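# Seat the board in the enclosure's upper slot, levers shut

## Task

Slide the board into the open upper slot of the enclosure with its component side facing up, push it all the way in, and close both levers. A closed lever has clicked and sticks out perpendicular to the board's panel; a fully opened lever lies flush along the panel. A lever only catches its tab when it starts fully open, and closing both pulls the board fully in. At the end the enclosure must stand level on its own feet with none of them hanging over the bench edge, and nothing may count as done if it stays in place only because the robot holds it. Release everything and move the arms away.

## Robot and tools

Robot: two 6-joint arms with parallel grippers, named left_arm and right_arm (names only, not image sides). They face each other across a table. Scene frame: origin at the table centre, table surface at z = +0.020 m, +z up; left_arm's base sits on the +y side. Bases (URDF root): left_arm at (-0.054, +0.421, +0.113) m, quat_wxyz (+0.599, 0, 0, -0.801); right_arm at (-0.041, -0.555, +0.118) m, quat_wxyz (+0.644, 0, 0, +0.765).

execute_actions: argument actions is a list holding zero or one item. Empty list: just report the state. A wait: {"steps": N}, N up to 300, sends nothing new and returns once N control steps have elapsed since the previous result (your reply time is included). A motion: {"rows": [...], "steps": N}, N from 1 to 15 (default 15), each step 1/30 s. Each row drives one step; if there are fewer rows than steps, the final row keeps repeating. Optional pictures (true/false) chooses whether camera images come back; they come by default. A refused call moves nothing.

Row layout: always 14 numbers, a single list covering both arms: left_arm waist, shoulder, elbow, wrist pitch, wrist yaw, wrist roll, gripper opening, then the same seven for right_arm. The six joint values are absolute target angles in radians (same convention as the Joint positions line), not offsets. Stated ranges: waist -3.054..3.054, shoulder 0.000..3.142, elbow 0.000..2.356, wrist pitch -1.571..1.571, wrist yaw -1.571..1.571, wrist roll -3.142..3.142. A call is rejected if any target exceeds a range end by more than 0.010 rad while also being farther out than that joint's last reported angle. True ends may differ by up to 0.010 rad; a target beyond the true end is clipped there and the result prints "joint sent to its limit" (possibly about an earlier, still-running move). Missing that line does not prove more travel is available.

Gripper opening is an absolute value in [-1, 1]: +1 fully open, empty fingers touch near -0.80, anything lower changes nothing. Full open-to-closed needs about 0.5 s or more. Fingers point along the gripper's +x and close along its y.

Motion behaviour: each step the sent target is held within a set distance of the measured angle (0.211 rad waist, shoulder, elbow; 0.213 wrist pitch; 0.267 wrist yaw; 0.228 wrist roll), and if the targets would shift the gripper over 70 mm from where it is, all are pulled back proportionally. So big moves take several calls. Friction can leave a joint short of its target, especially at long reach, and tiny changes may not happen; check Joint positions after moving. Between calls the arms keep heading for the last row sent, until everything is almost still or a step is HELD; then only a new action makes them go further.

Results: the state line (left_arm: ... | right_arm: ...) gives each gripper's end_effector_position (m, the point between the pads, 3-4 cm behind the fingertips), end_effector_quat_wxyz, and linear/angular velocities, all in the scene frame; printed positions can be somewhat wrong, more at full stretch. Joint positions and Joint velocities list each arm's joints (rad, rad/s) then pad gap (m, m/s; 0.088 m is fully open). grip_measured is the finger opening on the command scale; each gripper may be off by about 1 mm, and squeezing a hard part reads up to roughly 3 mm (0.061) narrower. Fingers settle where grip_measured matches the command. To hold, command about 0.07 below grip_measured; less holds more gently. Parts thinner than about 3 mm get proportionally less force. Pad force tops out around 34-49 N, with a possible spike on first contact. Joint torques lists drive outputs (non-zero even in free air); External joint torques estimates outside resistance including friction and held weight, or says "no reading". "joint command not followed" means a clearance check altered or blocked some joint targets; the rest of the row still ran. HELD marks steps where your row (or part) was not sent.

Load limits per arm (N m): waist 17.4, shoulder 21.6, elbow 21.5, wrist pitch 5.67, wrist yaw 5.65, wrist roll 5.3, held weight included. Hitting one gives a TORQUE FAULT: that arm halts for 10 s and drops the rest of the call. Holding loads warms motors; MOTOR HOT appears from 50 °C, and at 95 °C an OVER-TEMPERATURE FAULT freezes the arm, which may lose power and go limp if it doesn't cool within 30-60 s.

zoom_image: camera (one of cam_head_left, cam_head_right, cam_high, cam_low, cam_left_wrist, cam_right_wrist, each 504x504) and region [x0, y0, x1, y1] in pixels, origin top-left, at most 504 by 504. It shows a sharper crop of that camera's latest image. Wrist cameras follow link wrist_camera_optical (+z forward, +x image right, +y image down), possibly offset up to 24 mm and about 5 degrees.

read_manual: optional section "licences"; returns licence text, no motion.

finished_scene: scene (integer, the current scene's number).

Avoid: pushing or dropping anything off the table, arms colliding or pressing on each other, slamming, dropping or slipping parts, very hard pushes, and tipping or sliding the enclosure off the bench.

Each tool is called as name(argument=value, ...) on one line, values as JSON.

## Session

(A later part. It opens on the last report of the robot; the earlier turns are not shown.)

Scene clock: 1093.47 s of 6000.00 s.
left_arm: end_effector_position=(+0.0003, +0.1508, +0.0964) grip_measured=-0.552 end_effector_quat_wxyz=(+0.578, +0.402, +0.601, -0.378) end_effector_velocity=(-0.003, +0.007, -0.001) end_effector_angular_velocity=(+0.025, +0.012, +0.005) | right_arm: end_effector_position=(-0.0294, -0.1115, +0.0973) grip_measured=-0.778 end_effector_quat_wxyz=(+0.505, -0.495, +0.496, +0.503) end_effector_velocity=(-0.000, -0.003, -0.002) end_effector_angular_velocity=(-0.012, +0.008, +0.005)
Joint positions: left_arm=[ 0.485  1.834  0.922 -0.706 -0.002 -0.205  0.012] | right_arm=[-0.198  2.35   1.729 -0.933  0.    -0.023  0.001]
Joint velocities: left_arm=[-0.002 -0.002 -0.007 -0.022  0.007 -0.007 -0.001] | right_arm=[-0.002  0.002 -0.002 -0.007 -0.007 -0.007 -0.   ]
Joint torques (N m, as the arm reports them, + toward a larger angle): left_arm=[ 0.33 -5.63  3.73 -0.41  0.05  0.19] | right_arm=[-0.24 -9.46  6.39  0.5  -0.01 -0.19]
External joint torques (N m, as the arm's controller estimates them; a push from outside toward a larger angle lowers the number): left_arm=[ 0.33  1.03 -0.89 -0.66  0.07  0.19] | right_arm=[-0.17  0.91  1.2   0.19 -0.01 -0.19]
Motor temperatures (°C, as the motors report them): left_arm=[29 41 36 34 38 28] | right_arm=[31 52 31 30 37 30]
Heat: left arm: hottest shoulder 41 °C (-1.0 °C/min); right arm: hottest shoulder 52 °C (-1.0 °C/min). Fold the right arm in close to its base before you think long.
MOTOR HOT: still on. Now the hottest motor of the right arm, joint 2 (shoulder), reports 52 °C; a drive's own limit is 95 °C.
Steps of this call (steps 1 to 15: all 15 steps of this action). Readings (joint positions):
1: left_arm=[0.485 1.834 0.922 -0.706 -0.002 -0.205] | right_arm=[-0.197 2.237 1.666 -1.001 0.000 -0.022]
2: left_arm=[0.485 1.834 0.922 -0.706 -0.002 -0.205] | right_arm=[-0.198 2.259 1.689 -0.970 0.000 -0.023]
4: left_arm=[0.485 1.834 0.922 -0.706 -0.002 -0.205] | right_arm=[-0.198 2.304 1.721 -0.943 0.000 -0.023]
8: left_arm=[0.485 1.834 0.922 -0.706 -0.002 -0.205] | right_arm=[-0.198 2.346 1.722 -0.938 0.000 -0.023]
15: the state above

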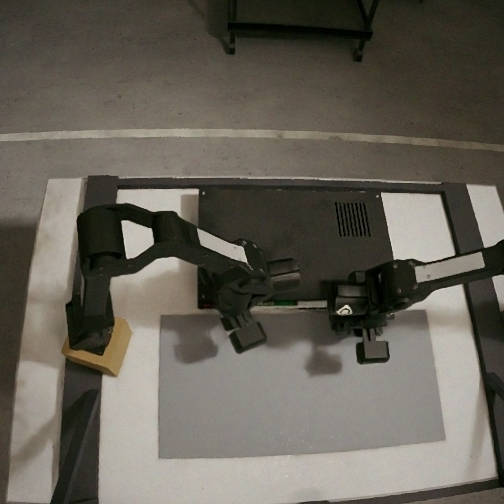

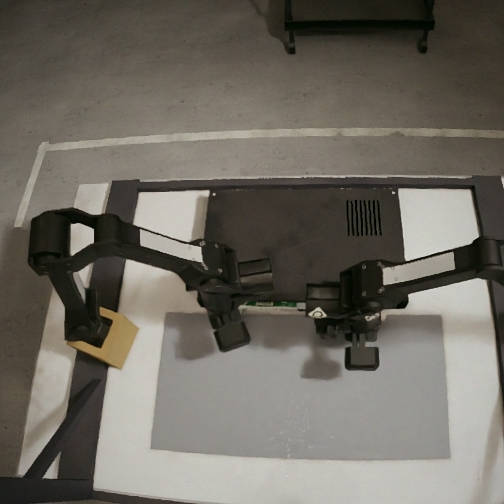

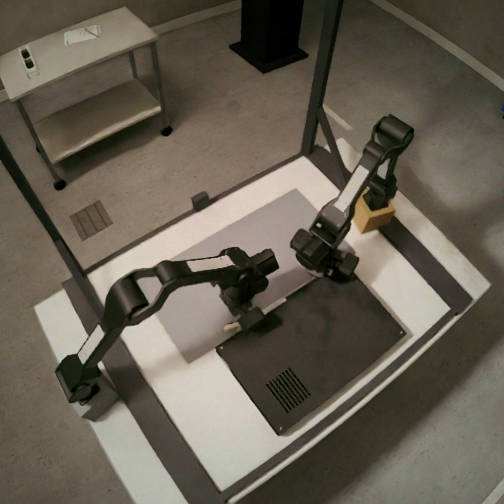

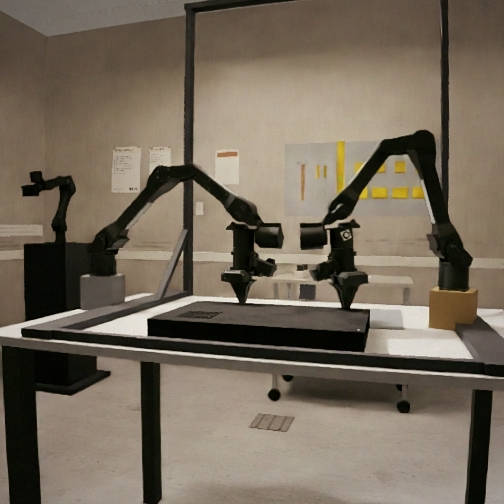

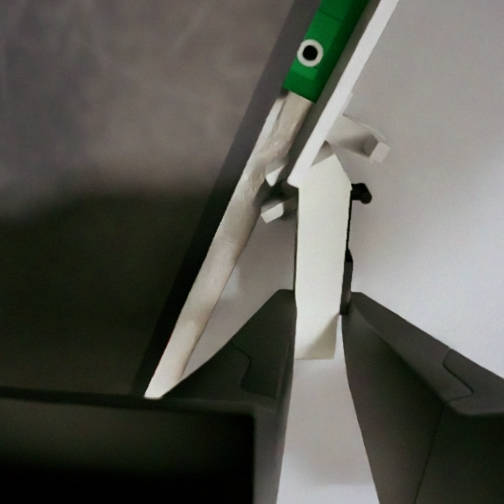

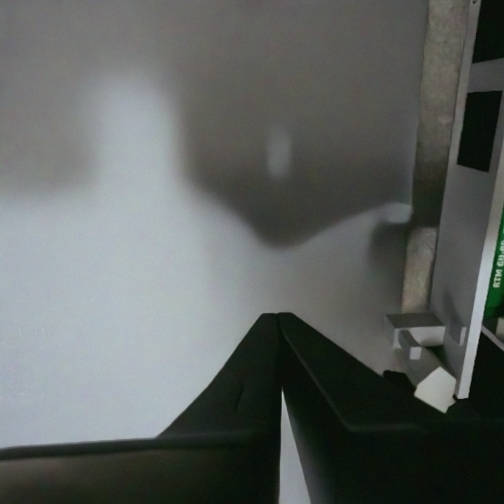

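execute_actions(actions=[])

Scene clock: 1112.20 s of 6000.00 s.
left_arm: end_effector_position=(+0.0003, +0.1508, +0.0964) grip_measured=-0.552 end_effector_quat_wxyz=(+0.578, +0.402, +0.601, -0.378) end_effector_velocity=(-0.003, -0.002, +0.000) end_effector_angular_velocity=(-0.009, +0.005, +0.000) | right_arm: end_effector_position=(-0.0294, -0.1115, +0.0973) grip_measured=-0.778 end_effector_quat_wxyz=(+0.505, -0.495, +0.496, +0.503) end_effector_velocity=(+0.002, -0.006, -0.002) end_effector_angular_velocity=(-0.027, -0.006, -0.010)
Joint positions: left_arm=[ 0.485  1.834  0.922 -0.706 -0.002 -0.205  0.012] | right_arm=[-0.198  2.35   1.729 -0.933  0.    -0.023  0.001]
Joint velocities: left_arm=[-0.007 -0.002 -0.002  0.007  0.007 -0.007  0.   ] | right_arm=[-0.002  0.002 -0.002 -0.022  0.007  0.007  0.   ]
Joint torques (N m, as the arm reports them, + toward a larger angle): left_arm=[ 0.32 -5.64  3.72 -0.42  0.04  0.19] | right_arm=[-0.22 -9.5   6.32  0.52 -0.01 -0.18]
External joint torques (N m, as the arm's controller estimates them; a push from outside toward a larger angle lowers the number): left_arm=[ 0.36  1.02 -0.92 -0.68  0.06  0.19] | right_arm=[-0.27  1.07  1.03  0.18  0.   -0.18]
Motor temperatures (°C, as the motors report them): left_arm=[29 41 36 32 35 27] | right_arm=[30 54 32 30 34 30]
Heat: left arm: hottest shoulder 41 °C (-1.0 °C/min); right arm: hottest shoulder 54 °C (+1.0 °C/min). Fold the right arm in close to its base before you think long.
MOTOR HOT: still on. Now the hottest motor of the right arm, joint 2 (shoulder), reports 54 °C; a drive's own limit is 95 °C.
Steps of this call (steps 1 to 15: the robot went on to your last target; steps 16 to 90: nothing new was sent; then 15.73 s passed at rest). Readings (joint positions):
1: left_arm=[0.485 1.834 0.922 -0.706 -0.002 -0.205] | right_arm=[-0.198 2.350 1.729 -0.933 0.000 -0.023]
2: left_arm=[0.485 1.834 0.922 -0.706 -0.002 -0.205] | right_arm=[-0.198 2.350 1.729 -0.933 0.000 -0.023]
4: left_arm=[0.485 1.834 0.922 -0.706 -0.002 -0.205] | right_arm=[-0.198 2.350 1.729 -0.933 0.000 -0.023]
8: left_arm=[0.485 1.834 0.922 -0.706 -0.002 -0.205] | right_arm=[-0.198 2.350 1.729 -0.933 0.000 -0.023]
90: the state above
All arms were judged still, so your last target was given up. Only a new action makes them travel on or press farther. Fingers that are still opening or closing keep moving.

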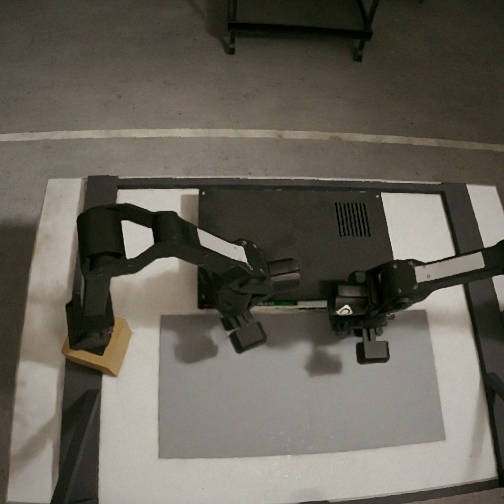

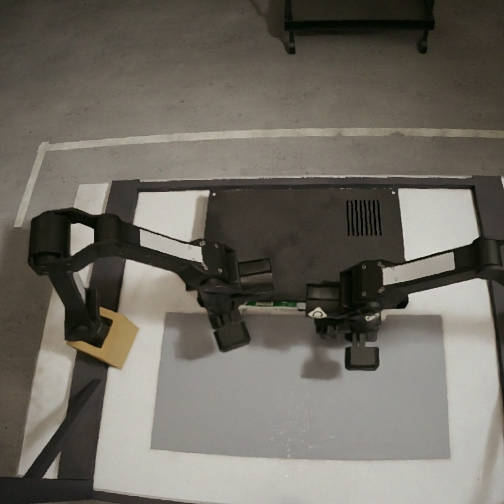

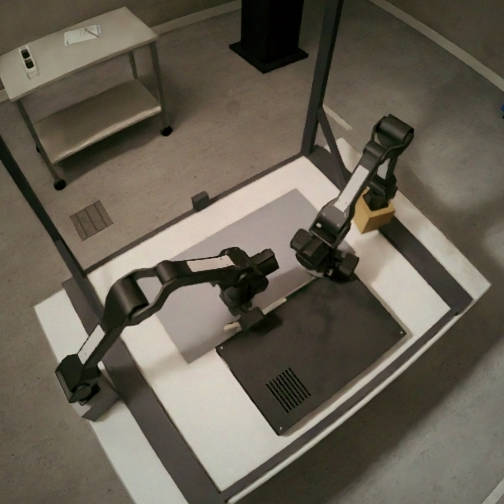

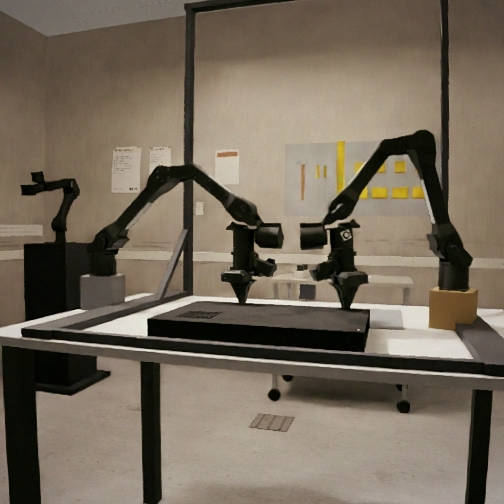

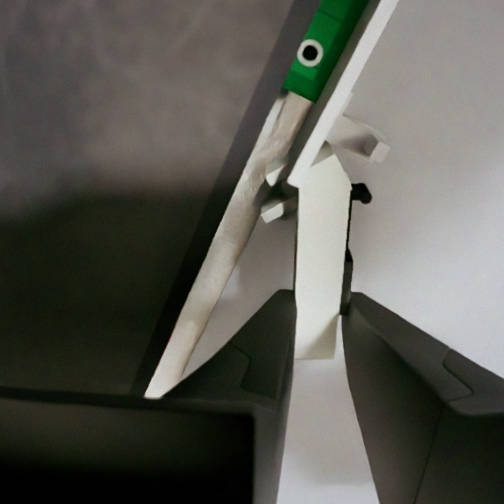

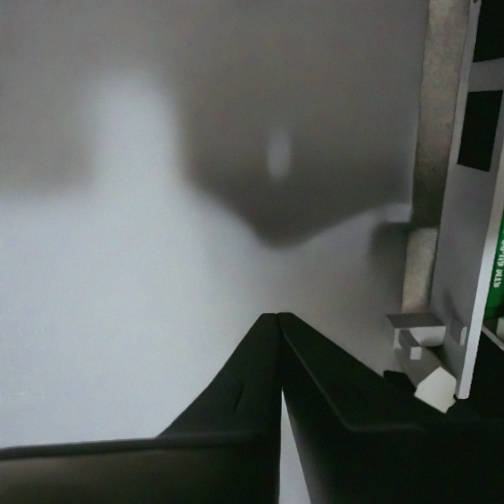

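Go more inboard and push the panel.

execute_actions(actions=[{"rows":[[0.488,1.85,0.92,-0.71,0,-0.2,-0.55,-0.2,2.375,1.74,-0.86,0,-0.03,-0.9]]}], pictures=false)

execute_actions(actions=[{"rows":[[0.488,1.85,0.92,-0.71,0,-0.2,-0.55,-0.26,2.375,1.74,-0.86,0,-0.09,-0.9]]}])

Scene clock: 1118.40 s of 6000.00 s.
left_arm: end_effector_position=(+0.0003, +0.1508, +0.0964) grip_measured=-0.552 end_effector_quat_wxyz=(+0.578, +0.402, +0.601, -0.378) end_effector_velocity=(-0.006, +0.002, +0.001) end_effector_angular_velocity=(+0.012, +0.025, -0.014) | right_arm: end_effector_position=(-0.0291, -0.0969, +0.0946) grip_measured=-0.778 end_effector_quat_wxyz=(+0.521, -0.480, +0.480, +0.518) end_effector_velocity=(+0.000, +0.004, +0.001) end_effector_angular_velocity=(+0.022, +0.005, +0.020)
Joint positions: left_arm=[ 0.485  1.834  0.922 -0.706 -0.002 -0.205  0.012] | right_arm=[-0.198  2.359  1.731 -0.863  0.    -0.023  0.001]
Joint velocities: left_arm=[-0.007 -0.002  0.002 -0.022  0.022  0.007 -0.   ] | right_arm=[-0.002 -0.002 -0.002  0.022 -0.007 -0.022  0.   ]
Joint torques (N m, as the arm reports them, + toward a larger angle): left_arm=[ 0.32 -5.64  3.72 -0.41  0.05  0.19] | right_arm=[-0.2  -9.01  6.15  0.66 -0.01 -0.18]
External joint torques (N m, as the arm's controller estimates them; a push from outside toward a larger angle lowers the number): left_arm=[ 0.39  1.01 -0.89 -0.65  0.06  0.19] | right_arm=[-0.2   1.86  0.65  0.18  0.   -0.18]
Motor temperatures (°C, as the motors report them): left_arm=[29 41 36 32 35 27] | right_arm=[30 55 32 30 34 30]
Heat: left arm: hottest shoulder 41 °C (-1.0 °C/min); right arm: hottest shoulder 55 °C (+3.0 °C/min). Fold the right arm in close to its base before you think long.
MOTOR HOT: still on. Now the hottest motor of the right arm, joint 2 (shoulder), reports 55 °C; a drive's own limit is 95 °C.
Steps of this call (steps 1 to 90: nothing new was sent; then 2.70 s passed at rest; steps 91 to 105: all 15 steps of this action). Readings (joint positions):
91: left_arm=[0.485 1.834 0.922 -0.706 -0.002 -0.205] | right_arm=[-0.198 2.351 1.729 -0.921 0.000 -0.023]
92: left_arm=[0.485 1.834 0.922 -0.706 -0.002 -0.205] | right_arm=[-0.198 2.353 1.729 -0.898 0.000 -0.023]
94: left_arm=[0.485 1.834 0.922 -0.706 -0.002 -0.205] | right_arm=[-0.198 2.356 1.731 -0.879 0.000 -0.023]
98: left_arm=[0.485 1.834 0.922 -0.706 -0.002 -0.205] | right_arm=[-0.198 2.358 1.731 -0.867 0.000 -0.023]
105: the state above

Scene clock: 1118.90 s of 6000.00 s.
left_arm: end_effector_position=(+0.0003, +0.1508, +0.0964) grip_measured=-0.552 end_effector_quat_wxyz=(+0.578, +0.402, +0.601, -0.378) end_effector_velocity=(-0.003, +0.004, -0.001) end_effector_angular_velocity=(+0.010, +0.010, -0.009) | right_arm: end_effector_position=(-0.0001, -0.0984, +0.0947) grip_measured=-0.778 end_effector_quat_wxyz=(+0.523, -0.479, +0.480, +0.516) end_effector_velocity=(-0.005, -0.002, +0.000) end_effector_angular_velocity=(-0.005, +0.021, +0.026)
Joint positions: left_arm=[ 0.485  1.834  0.922 -0.706 -0.002 -0.205  0.012] | right_arm=[-0.262  2.359  1.732 -0.863 -0.001 -0.083  0.001]
Joint velocities: left_arm=[-0.002 -0.002 -0.007 -0.007  0.007  0.007 -0.   ] | right_arm=[ 0.002 -0.002 -0.002 -0.007 -0.022 -0.022 -0.   ]
Joint torques (N m, as the arm reports them, + toward a larger angle): left_arm=[ 0.32 -5.64  3.73 -0.41  0.04  0.19] | right_arm=[ 0.08 -9.05  6.21  0.66  0.02 -0.18]
External joint torques (N m, as the arm's controller estimates them; a push from outside toward a larger angle lowers the number): left_arm=[ 0.3   1.02 -0.89 -0.66  0.06  0.19] | right_arm=[ 0.21  1.68  0.82  0.21  0.03 -0.18]
Motor temperatures (°C, as the motors report them): left_arm=[29 41 36 32 35 27] | right_arm=[30 55 32 30 34 30]
Heat: left arm: hottest shoulder 41 °C (-1.0 °C/min); right arm: hottest shoulder 55 °C (+3.0 °C/min). Fold the right arm in close to its base before you think long.
MOTOR HOT: still on. Now the hottest motor of the right arm, joint 2 (shoulder), reports 55 °C; a drive's own limit is 95 °C.
Steps of this call (steps 1 to 15: all 15 steps of this action). Readings (joint positions):
1: left_arm=[0.485 1.834 0.922 -0.706 -0.002 -0.205] | right_arm=[-0.201 2.359 1.732 -0.863 -0.001 -0.039]
2: left_arm=[0.485 1.834 0.922 -0.706 -0.002 -0.205] | right_arm=[-0.209 2.359 1.732 -0.863 -0.002 -0.053]
4: left_arm=[0.485 1.834 0.922 -0.706 -0.002 -0.205] | right_arm=[-0.233 2.359 1.732 -0.863 -0.002 -0.068]
8: left_arm=[0.485 1.834 0.922 -0.706 -0.002 -0.205] | right_arm=[-0.265 2.359 1.732 -0.863 -0.001 -0.079]
15: the state above

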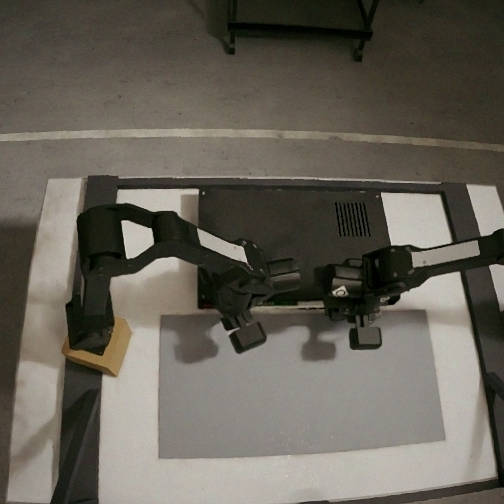

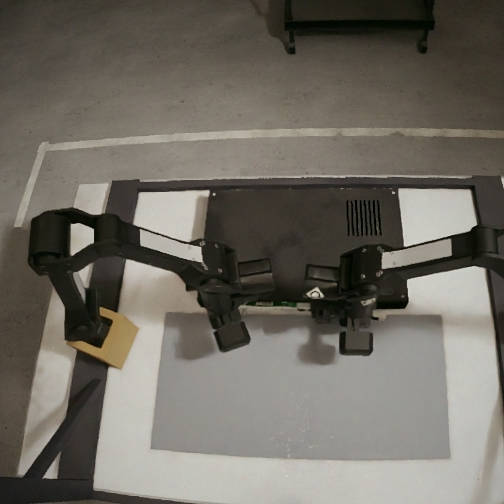

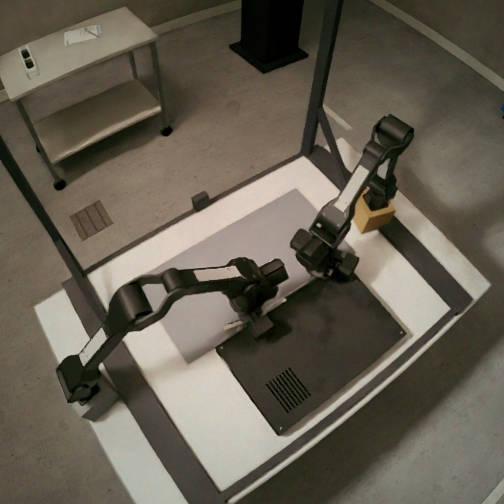

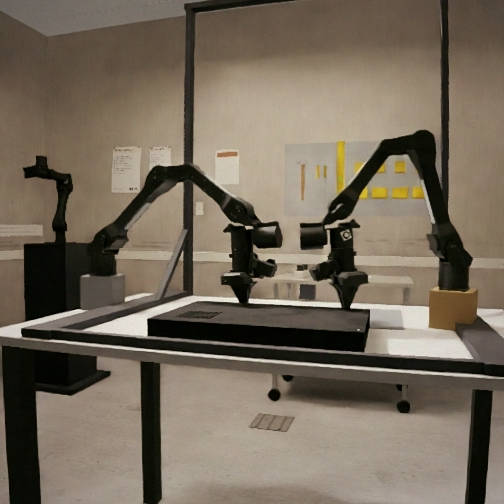

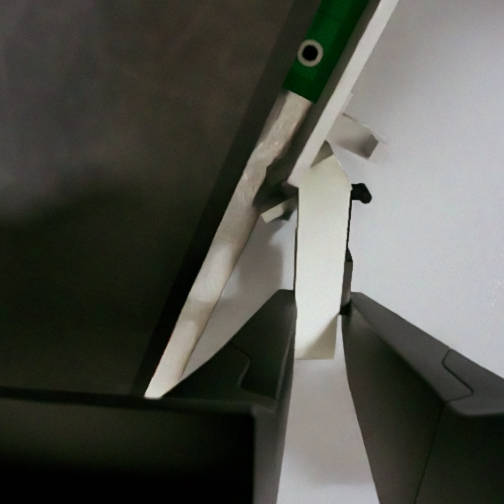

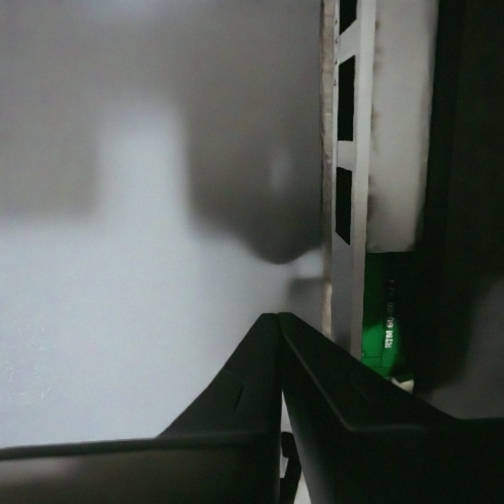

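execute_actions(actions=[{"rows":[[0.488,1.85,0.92,-0.71,0,-0.2,-0.55,-0.28,2.375,1.74,-0.86,0.01,-0.1,-0.9],[0.488,1.85,0.92,-0.71,0,-0.2,-0.55,-0.28,2.375,1.74,-0.86,0.01,-0.1,-0.9],[0.488,1.85,0.92,-0.71,0,-0.2,-0.55,-0.29,2.375,1.74,-0.86,0.02,-0.1,-0.9],[0.488,1.85,0.92,-0.71,0,-0.2,-0.55,-0.3,2.375,1.74,-0.86,0.03,-0.1,-0.9],[0.488,1.85,0.92,-0.71,0,-0.2,-0.55,-0.31,2.375,1.74,-0.86,0.04,-0.1,-0.9],[0.488,1.85,0.92,-0.71,0,-0.2,-0.55,-0.33,2.375,1.74,-0.86,0.05,-0.1,-0.9],[0.488,1.85,0.92,-0.71,0,-0.2,-0.55,-0.35,2.375,1.74,-0.86,0.07,-0.1,-0.9]]}])

Scene clock: 1130.47 s of 6000.00 s.
left_arm: end_effector_position=(+0.0004, +0.1508, +0.0964) grip_measured=-0.552 end_effector_quat_wxyz=(+0.578, +0.402, +0.601, -0.378) end_effector_velocity=(+0.002, +0.003, +0.000) end_effector_angular_velocity=(+0.012, -0.021, +0.018) | right_arm: end_effector_position=(+0.0080, -0.0992, +0.0947) grip_measured=-0.778 end_effector_quat_wxyz=(+0.526, -0.478, +0.481, +0.513) end_effector_velocity=(+0.002, -0.002, +0.002) end_effector_angular_velocity=(-0.003, -0.009, +0.019)
Joint positions: left_arm=[ 0.485  1.834  0.922 -0.706 -0.002 -0.205  0.012] | right_arm=[-0.279  2.359  1.732 -0.863  0.002 -0.091  0.001]
Joint velocities: left_arm=[-0.002 -0.002 -0.002 -0.007 -0.022 -0.022  0.   ] | right_arm=[-0.002 -0.007 -0.002 -0.007  0.007 -0.022 -0.   ]
Joint torques (N m, as the arm reports them, + toward a larger angle): left_arm=[ 0.29 -5.62  3.74 -0.42  0.04  0.18] | right_arm=[-5.54 -9.11  6.18  0.65  2.63 -0.23]
External joint torques (N m, as the arm's controller estimates them; a push from outside toward a larger angle lowers the number): left_arm=[ 0.29  1.04 -0.88 -0.66  0.07  0.18] | right_arm=[-5.43  1.79  0.71  0.2   2.63 -0.23]
Motor temperatures (°C, as the motors report them): left_arm=[29 41 36 31 33 27] | right_arm=[30 55 33 30 33 30]
Heat: left arm: hottest shoulder 41 °C (-3.0 °C/min); right arm: hottest shoulder 55 °C (+3.0 °C/min). Fold the right arm in close to its base before you think long.
MOTOR HOT: still on. Now the hottest motor of the right arm, joint 2 (shoulder), reports 55 °C; a drive's own limit is 95 °C.
Steps of this call (steps 1 to 15: the robot went on to your last target; steps 16 to 90: nothing new was sent; then 8.07 s passed at rest; steps 91 to 105: all 15 steps of this action). Readings (joint positions):
91: left_arm=[0.485 1.834 0.922 -0.706 -0.002 -0.205] | right_arm=[-0.262 2.359 1.732 -0.863 -0.000 -0.086]
92: left_arm=[0.485 1.834 0.922 -0.706 -0.002 -0.205] | right_arm=[-0.264 2.359 1.731 -0.863 0.001 -0.088]
94: left_arm=[0.485 1.834 0.922 -0.706 -0.002 -0.205] | right_arm=[-0.272 2.359 1.731 -0.863 0.010 -0.090]
98: left_arm=[0.485 1.834 0.922 -0.706 -0.002 -0.205] | right_arm=[-0.279 2.359 1.732 -0.863 -0.000 -0.091]
105: the state above

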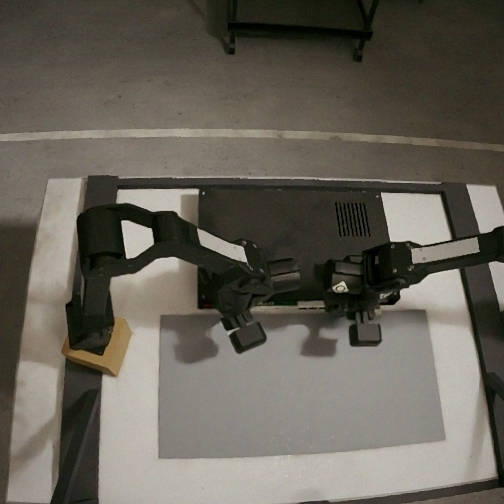

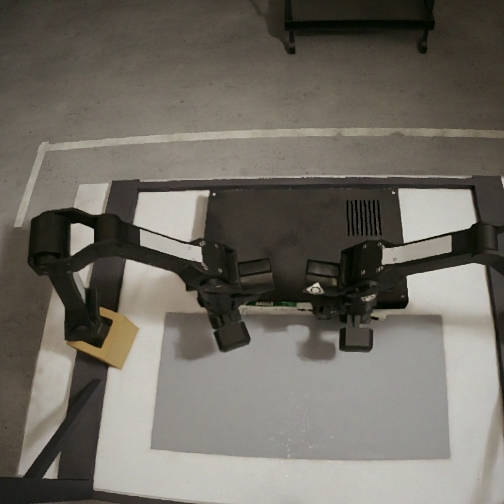

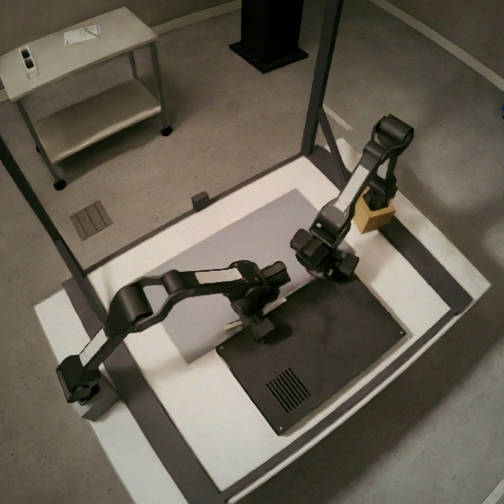

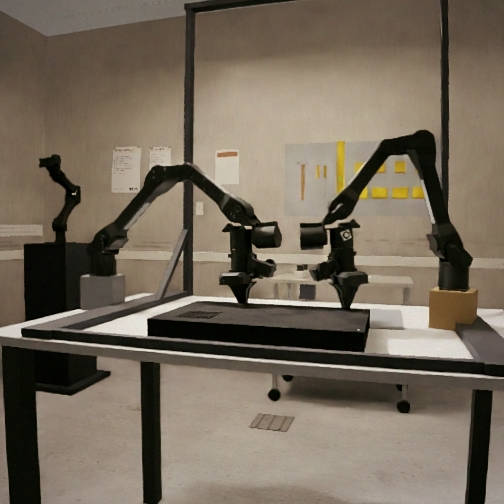

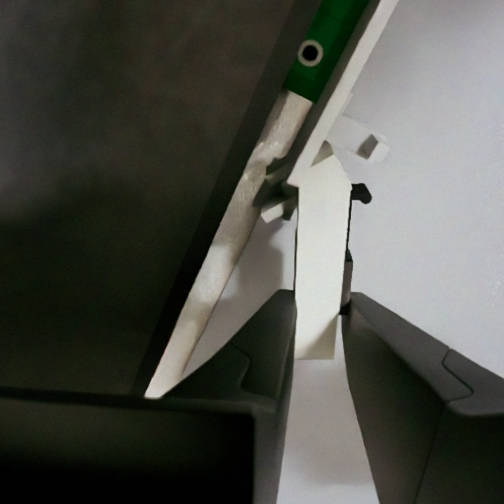

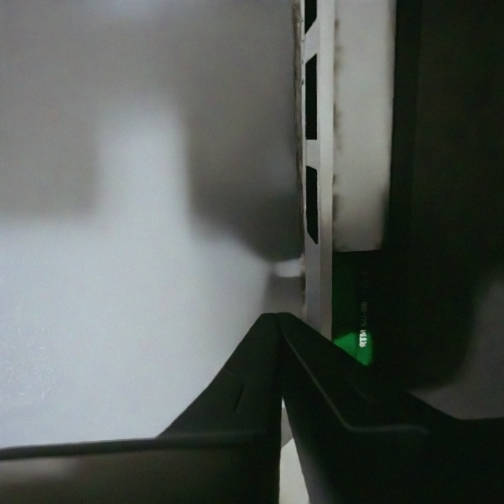

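execute_actions(actions=[{"rows":[[0.52,1.85,0.92,-0.71,-0.04,-0.2,-0.55,-0.36,2.375,1.74,-0.86,0.08,-0.1,-0.9],[0.52,1.85,0.92,-0.71,-0.04,-0.2,-0.55,-0.36,2.375,1.74,-0.86,0.08,-0.1,-0.9],[0.54,1.85,0.92,-0.71,-0.07,-0.2,-0.55,-0.375,2.375,1.74,-0.86,0.095,-0.1,-0.9],[0.56,1.85,0.92,-0.71,-0.1,-0.2,-0.55,-0.39,2.375,1.74,-0.86,0.11,-0.1,-0.9]]}])

Scene clock: 1138.50 s of 6000.00 s.
left_arm: end_effector_position=(+0.0052, +0.1523, +0.0964) grip_measured=-0.549 end_effector_quat_wxyz=(+0.580, +0.396, +0.606, -0.373) end_effector_velocity=(-0.000, +0.007, -0.001) end_effector_angular_velocity=(+0.031, -0.016, -0.001) | right_arm: end_effector_position=(+0.0122, -0.0997, +0.0947) grip_measured=-0.778 end_effector_quat_wxyz=(+0.530, -0.481, +0.479, +0.509) end_effector_velocity=(-0.000, -0.002, +0.000) end_effector_angular_velocity=(-0.007, +0.007, +0.005)
Joint positions: left_arm=[ 0.506  1.834  0.922 -0.708  0.003 -0.202  0.012] | right_arm=[-0.284  2.359  1.732 -0.863  0.015 -0.094  0.001]
Joint velocities: left_arm=[-0.007 -0.002 -0.007 -0.022 -0.022 -0.007 -0.   ] | right_arm=[-0.002 -0.002 -0.002 -0.007 -0.007 -0.007 -0.   ]
Joint torques (N m, as the arm reports them, + toward a larger angle): left_arm=[ 5.37 -5.63  3.7  -0.26 -4.27  0.09] | right_arm=[-8.17 -9.    6.21  0.65  3.76 -0.17]
External joint torques (N m, as the arm's controller estimates them; a push from outside toward a larger angle lowers the number): left_arm=[ 5.4   1.02 -0.87 -0.48 -4.24  0.09] | right_arm=[-8.16  1.7   0.82  0.19  3.76 -0.17]
Motor temperatures (°C, as the motors report them): left_arm=[29 41 36 31 33 27] | right_arm=[32 55 33 30 35 30]
Heat: left arm: hottest shoulder 41 °C (+0.0 °C/min); right arm: hottest shoulder 55 °C (+3.0 °C/min). Fold the right arm in close to its base before you think long.
MOTOR HOT: still on. Now the hottest motor of the right arm, joint 2 (shoulder), reports 55 °C; a drive's own limit is 95 °C.
Steps of this call (steps 1 to 15: the robot went on to your last target; steps 16 to 90: nothing new was sent; then 4.53 s passed at rest; steps 91 to 105: all 15 steps of this action). Readings (joint positions):
91: left_arm=[0.487 1.834 0.922 -0.706 -0.003 -0.205] | right_arm=[-0.279 2.359 1.732 -0.863 0.003 -0.091]
92: left_arm=[0.493 1.834 0.922 -0.708 -0.006 -0.204] | right_arm=[-0.279 2.359 1.731 -0.863 0.004 -0.091]
94: left_arm=[0.504 1.834 0.922 -0.709 -0.001 -0.203] | right_arm=[-0.279 2.359 1.732 -0.863 0.005 -0.091]
98: left_arm=[0.506 1.834 0.922 -0.708 0.004 -0.202] | right_arm=[-0.284 2.359 1.731 -0.863 0.015 -0.094]
105: the state above

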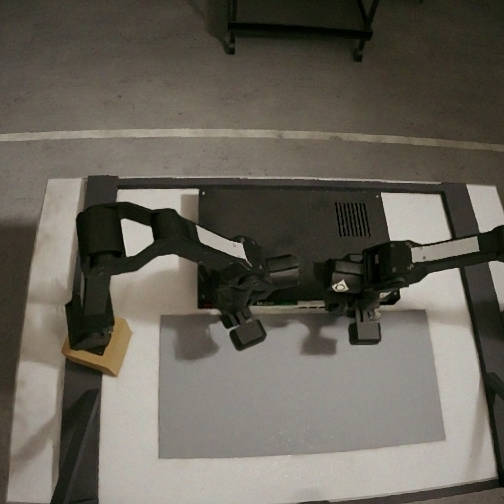

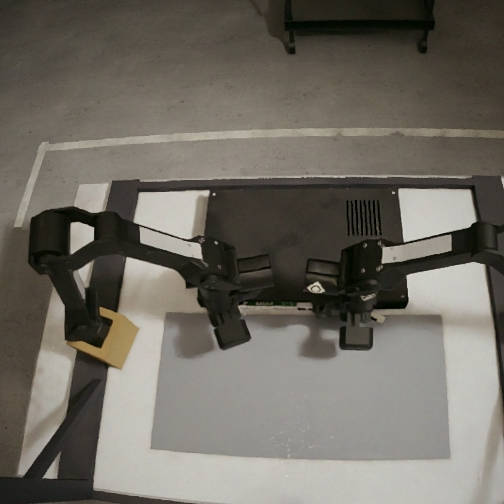

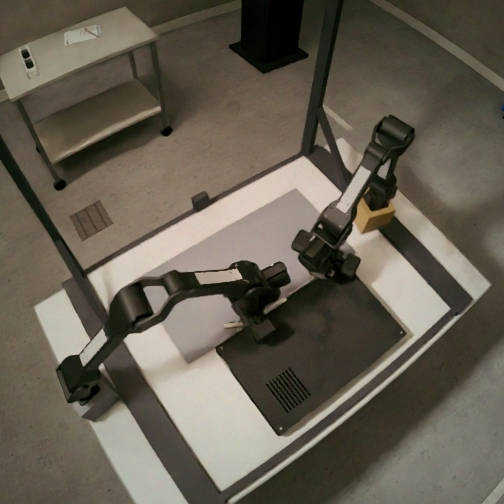

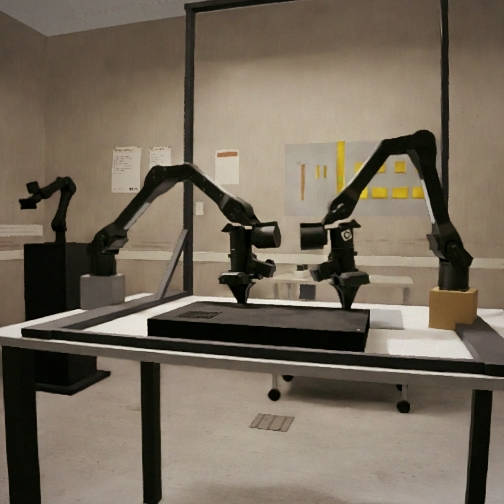

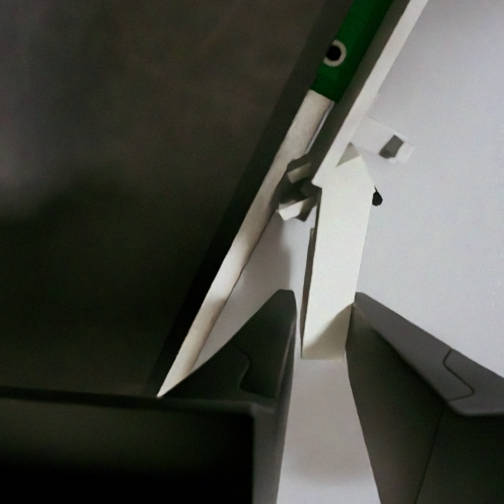

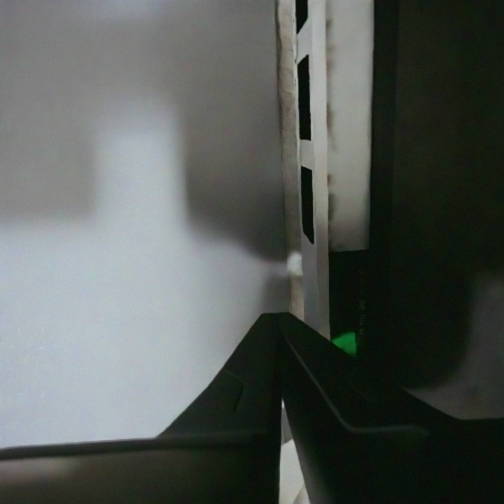

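execute_actions(actions=[{"rows":[[0.52,1.85,0.92,-0.71,-0.04,-0.2,-0.55,-0.39,2.375,1.74,-0.86,0.11,-0.1,-0.9],[0.5,1.85,0.92,-0.71,0,-0.2,-0.55,-0.39,2.375,1.74,-0.86,0.11,-0.1,-0.9],[0.488,1.85,0.92,-0.71,0,-0.2,-0.5,-0.39,2.375,1.74,-0.86,0.11,-0.1,-0.9]]}], pictures=false)

execute_actions(actions=[{"rows":[[0.495,1.85,0.92,-0.71,0,-0.2,-0.5,-0.33,2.375,1.74,-0.86,0.05,-0.1,-0.9],[0.495,1.85,0.92,-0.71,0,-0.2,-0.5,-0.28,2.375,1.74,-0.86,0,-0.1,-0.9],[0.495,1.85,0.92,-0.71,0,-0.2,-0.5,-0.27,2.35,1.75,-0.9,0,-0.1,-0.9],[0.495,1.85,0.92,-0.71,0,-0.2,-0.5,-0.265,2.3,1.72,-0.98,0,-0.1,-0.9],[0.495,1.85,0.92,-0.71,0,-0.2,-0.5,-0.265,2.22,1.66,-1.07,0,-0.1,-0.7]]}], pictures=false)

execute_actions(actions=[{"rows":[[0.495,1.85,0.92,-0.71,0,-0.2,-0.5,-0.265,2.22,1.66,-1.07,0,0.1,-0.45]]}])

Scene clock: 1154.63 s of 6000.00 s.
left_arm: end_effector_position=(-0.0003, +0.1495, +0.0964) grip_measured=-0.503 end_effector_quat_wxyz=(+0.577, +0.399, +0.602, -0.381) end_effector_velocity=(-0.002, +0.007, -0.001) end_effector_angular_velocity=(+0.028, -0.003, +0.014) | right_arm: end_effector_position=(+0.0151, -0.1003, +0.0947) grip_measured=-0.778 end_effector_quat_wxyz=(+0.532, -0.483, +0.478, +0.505) end_effector_velocity=(-0.000, -0.002, +0.000) end_effector_angular_velocity=(-0.007, +0.008, +0.005)
Joint positions: left_arm=[ 0.486  1.834  0.923 -0.701  0.006 -0.202  0.014] | right_arm=[-0.287  2.359  1.732 -0.864  0.023 -0.095  0.001]
Joint velocities: left_arm=[-0.007 -0.002 -0.007 -0.022 -0.007 -0.022 -0.   ] | right_arm=[-0.002 -0.002 -0.002 -0.007 -0.007 -0.007 -0.   ]
Joint torques (N m, as the arm reports them, + toward a larger angle): left_arm=[ 0.18 -5.74  3.63 -0.76 -0.27  0.09] | right_arm=[-7.91 -9.08  6.17  0.77  3.48 -0.13]
External joint torques (N m, as the arm's controller estimates them; a push from outside toward a larger angle lowers the number): left_arm=[ 0.2   0.95 -1.   -1.02 -0.26  0.09] | right_arm=[-7.89  1.66  0.77  0.32  3.47 -0.14]
Motor temperatures (°C, as the motors report them): left_arm=[31 41 36 30 45 27] | right_arm=[38 55 33 30 44 30]
Heat: left arm: hottest wrist yaw 45 °C (+4.1 °C/min); right arm: hottest shoulder 55 °C (+2.0 °C/min). Fold the right arm in close to its base before you think long.
MOTOR HOT: still on. Now the hottest motor of the right arm, joint 2 (shoulder), reports 55 °C; a drive's own limit is 95 °C.
Steps of this call (steps 1 to 15: the robot went on to your last target; steps 16 to 90: nothing new was sent; then 12.63 s passed at rest; steps 91 to 105: all 15 steps of this action). Readings (joint positions):
91: left_arm=[0.503 1.834 0.922 -0.708 0.002 -0.202] | right_arm=[-0.284 2.359 1.732 -0.863 0.015 -0.094]
92: left_arm=[0.498 1.834 0.922 -0.706 0.001 -0.202] | right_arm=[-0.284 2.359 1.731 -0.863 0.020 -0.094]
94: left_arm=[0.488 1.834 0.923 -0.701 -0.002 -0.202] | right_arm=[-0.287 2.359 1.732 -0.864 0.023 -0.094]
98: left_arm=[0.487 1.834 0.923 -0.701 0.002 -0.202] | right_arm=[-0.287 2.359 1.732 -0.864 0.023 -0.095]
105: the state above

Scene clock: 1155.13 s of 6000.00 s.
left_arm: end_effector_position=(-0.0003, +0.1497, +0.0964) grip_measured=-0.502 end_effector_quat_wxyz=(+0.577, +0.399, +0.602, -0.381) end_effector_velocity=(-0.002, +0.002, +0.000) end_effector_angular_velocity=(+0.006, +0.008, +0.005) | right_arm: end_effector_position=(-0.0018, -0.1464, +0.1369) grip_measured=-0.707 end_effector_quat_wxyz=(+0.489, -0.511, +0.511, +0.489) end_effector_velocity=(-0.007, -0.051, -0.027) end_effector_angular_velocity=(-0.196, +0.026, +0.009)
Joint positions: left_arm=[ 0.486  1.834  0.923 -0.702  0.007 -0.202  0.014] | right_arm=[-0.267  2.22   1.671 -1.065  0.003 -0.095  0.004]
Joint velocities: left_arm=[-0.002 -0.002 -0.002 -0.007  0.007 -0.007  0.   ] | right_arm=[ 0.002  0.002 -0.115 -0.081 -0.007 -0.007  0.002]
Joint torques (N m, as the arm reports them, + toward a larger angle): left_arm=[ 0.86 -5.68  3.65 -0.71 -0.3   0.09] | right_arm=[ 0.02 -9.86  4.84  0.2  -0.12 -0.14]
External joint torques (N m, as the arm's controller estimates them; a push from outside toward a larger angle lowers the number): left_arm=[ 0.91  1.01 -1.01 -0.97 -0.29  0.09] | right_arm=[ 0.13  0.34 -0.83 -0.17 -0.11 -0.15]
Motor temperatures (°C, as the motors report them): left_arm=[31 41 36 30 45 27] | right_arm=[38 55 33 31 44 30]
Heat: left arm: hottest wrist yaw 45 °C (+4.0 °C/min); right arm: hottest shoulder 55 °C (+2.0 °C/min). Fold the right arm in close to its base before you think long.
MOTOR HOT: still on. Now the hottest motor of the right arm, joint 2 (shoulder), reports 55 °C; a drive's own limit is 95 °C.
Steps of this call (steps 1 to 15: all 15 steps of this action). Readings (joint positions):
1: left_arm=[0.486 1.834 0.923 -0.701 0.006 -0.202] | right_arm=[-0.286 2.359 1.732 -0.864 0.023 -0.095]
2: left_arm=[0.486 1.834 0.923 -0.701 0.006 -0.202] | right_arm=[-0.283 2.359 1.732 -0.864 0.026 -0.095]
4: left_arm=[0.486 1.834 0.923 -0.701 0.007 -0.202] | right_arm=[-0.281 2.356 1.733 -0.887 0.028 -0.095]
8: left_arm=[0.486 1.834 0.923 -0.702 0.007 -0.202] | right_arm=[-0.279 2.258 1.701 -1.038 0.011 -0.095]
15: the state above

Scene clock: 1155.63 s of 6000.00 s.
left_arm: end_effector_position=(-0.0003, +0.1497, +0.0964) grip_measured=-0.502 end_effector_quat_wxyz=(+0.577, +0.399, +0.602, -0.381) end_effector_velocity=(+0.001, -0.003, +0.001) end_effector_angular_velocity=(-0.011, -0.009, -0.010) | right_arm: end_effector_position=(-0.0021, -0.1475, +0.1364) grip_measured=-0.454 end_effector_quat_wxyz=(+0.533, -0.464, +0.555, +0.439) end_effector_velocity=(-0.000, -0.002, +0.000) end_effector_angular_velocity=(-0.007, +0.007, -0.025)
Joint positions: left_arm=[ 0.486  1.834  0.923 -0.702  0.007 -0.202  0.014] | right_arm=[-0.266  2.22   1.669 -1.067  0.003  0.092  0.017]
Joint velocities: left_arm=[-0.002 -0.002  0.002  0.007 -0.007  0.007 -0.   ] | right_arm=[-0.002 -0.002 -0.002 -0.007 -0.007  0.022  0.001]
Joint torques (N m, as the arm reports them, + toward a larger angle): left_arm=[ 0.85 -5.69  3.65 -0.69 -0.3   0.09] | right_arm=[ 0.05 -9.84  4.41  0.05 -0.09  0.2 ]
External joint torques (N m, as the arm's controller estimates them; a push from outside toward a larger angle lowers the number): left_arm=[ 0.86  1.02 -1.07 -0.98 -0.28  0.09] | right_arm=[ 0.05  0.07 -0.97 -0.21 -0.09  0.2 ]
Motor temperatures (°C, as the motors report them): left_arm=[31 41 36 30 45 27] | right_arm=[38 55 33 31 44 30]
Heat: left arm: hottest wrist yaw 45 °C (+4.1 °C/min); right arm: hottest shoulder 55 °C (+2.0 °C/min). Fold the right arm in close to its base before you think long.
MOTOR HOT: still on. Now the hottest motor of the right arm, joint 2 (shoulder), reports 55 °C; a drive's own limit is 95 °C.
Steps of this call (steps 1 to 15: all 15 steps of this action). Readings (joint positions):
1: left_arm=[0.486 1.834 0.923 -0.702 0.007 -0.202] | right_arm=[-0.266 2.220 1.669 -1.067 0.003 -0.057]
2: left_arm=[0.486 1.834 0.923 -0.702 0.007 -0.202] | right_arm=[-0.266 2.220 1.669 -1.067 0.003 -0.012]
4: left_arm=[0.486 1.834 0.923 -0.702 0.007 -0.202] | right_arm=[-0.266 2.220 1.669 -1.067 0.003 0.042]
8: left_arm=[0.486 1.834 0.923 -0.702 0.007 -0.202] | right_arm=[-0.266 2.220 1.669 -1.067 0.003 0.080]
15: the state above

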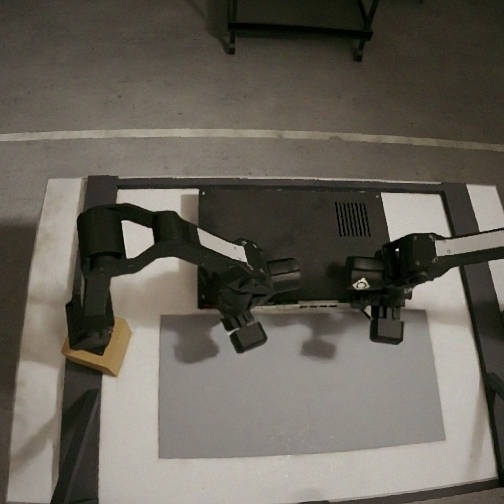

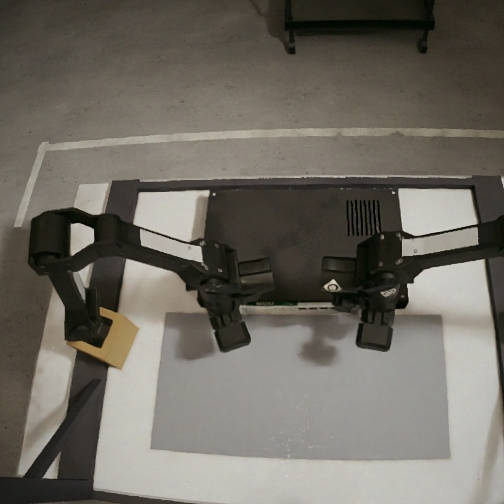

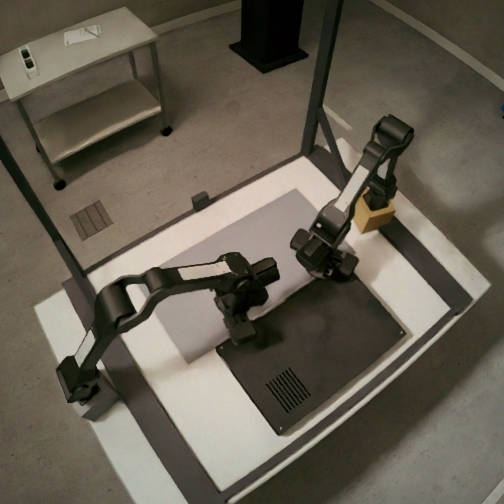

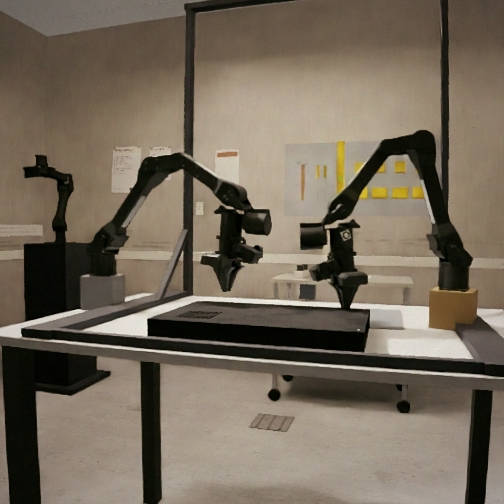

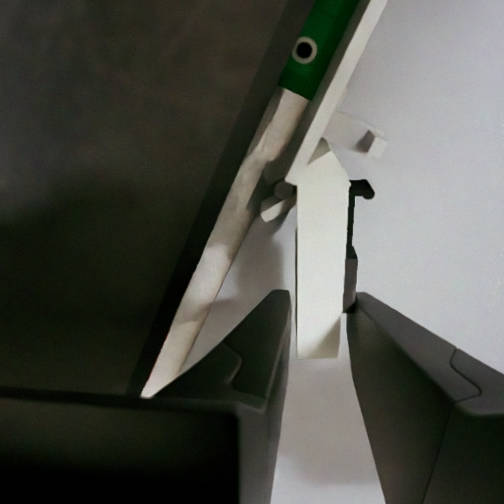

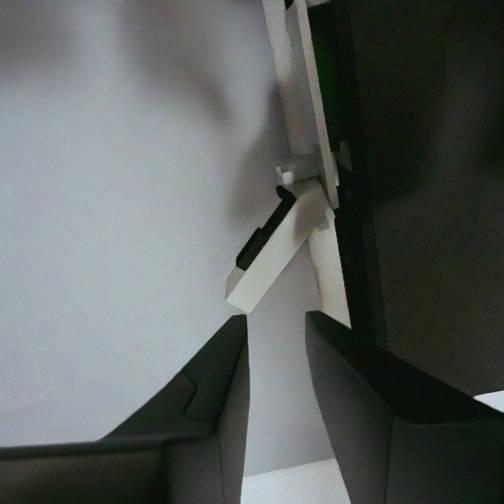

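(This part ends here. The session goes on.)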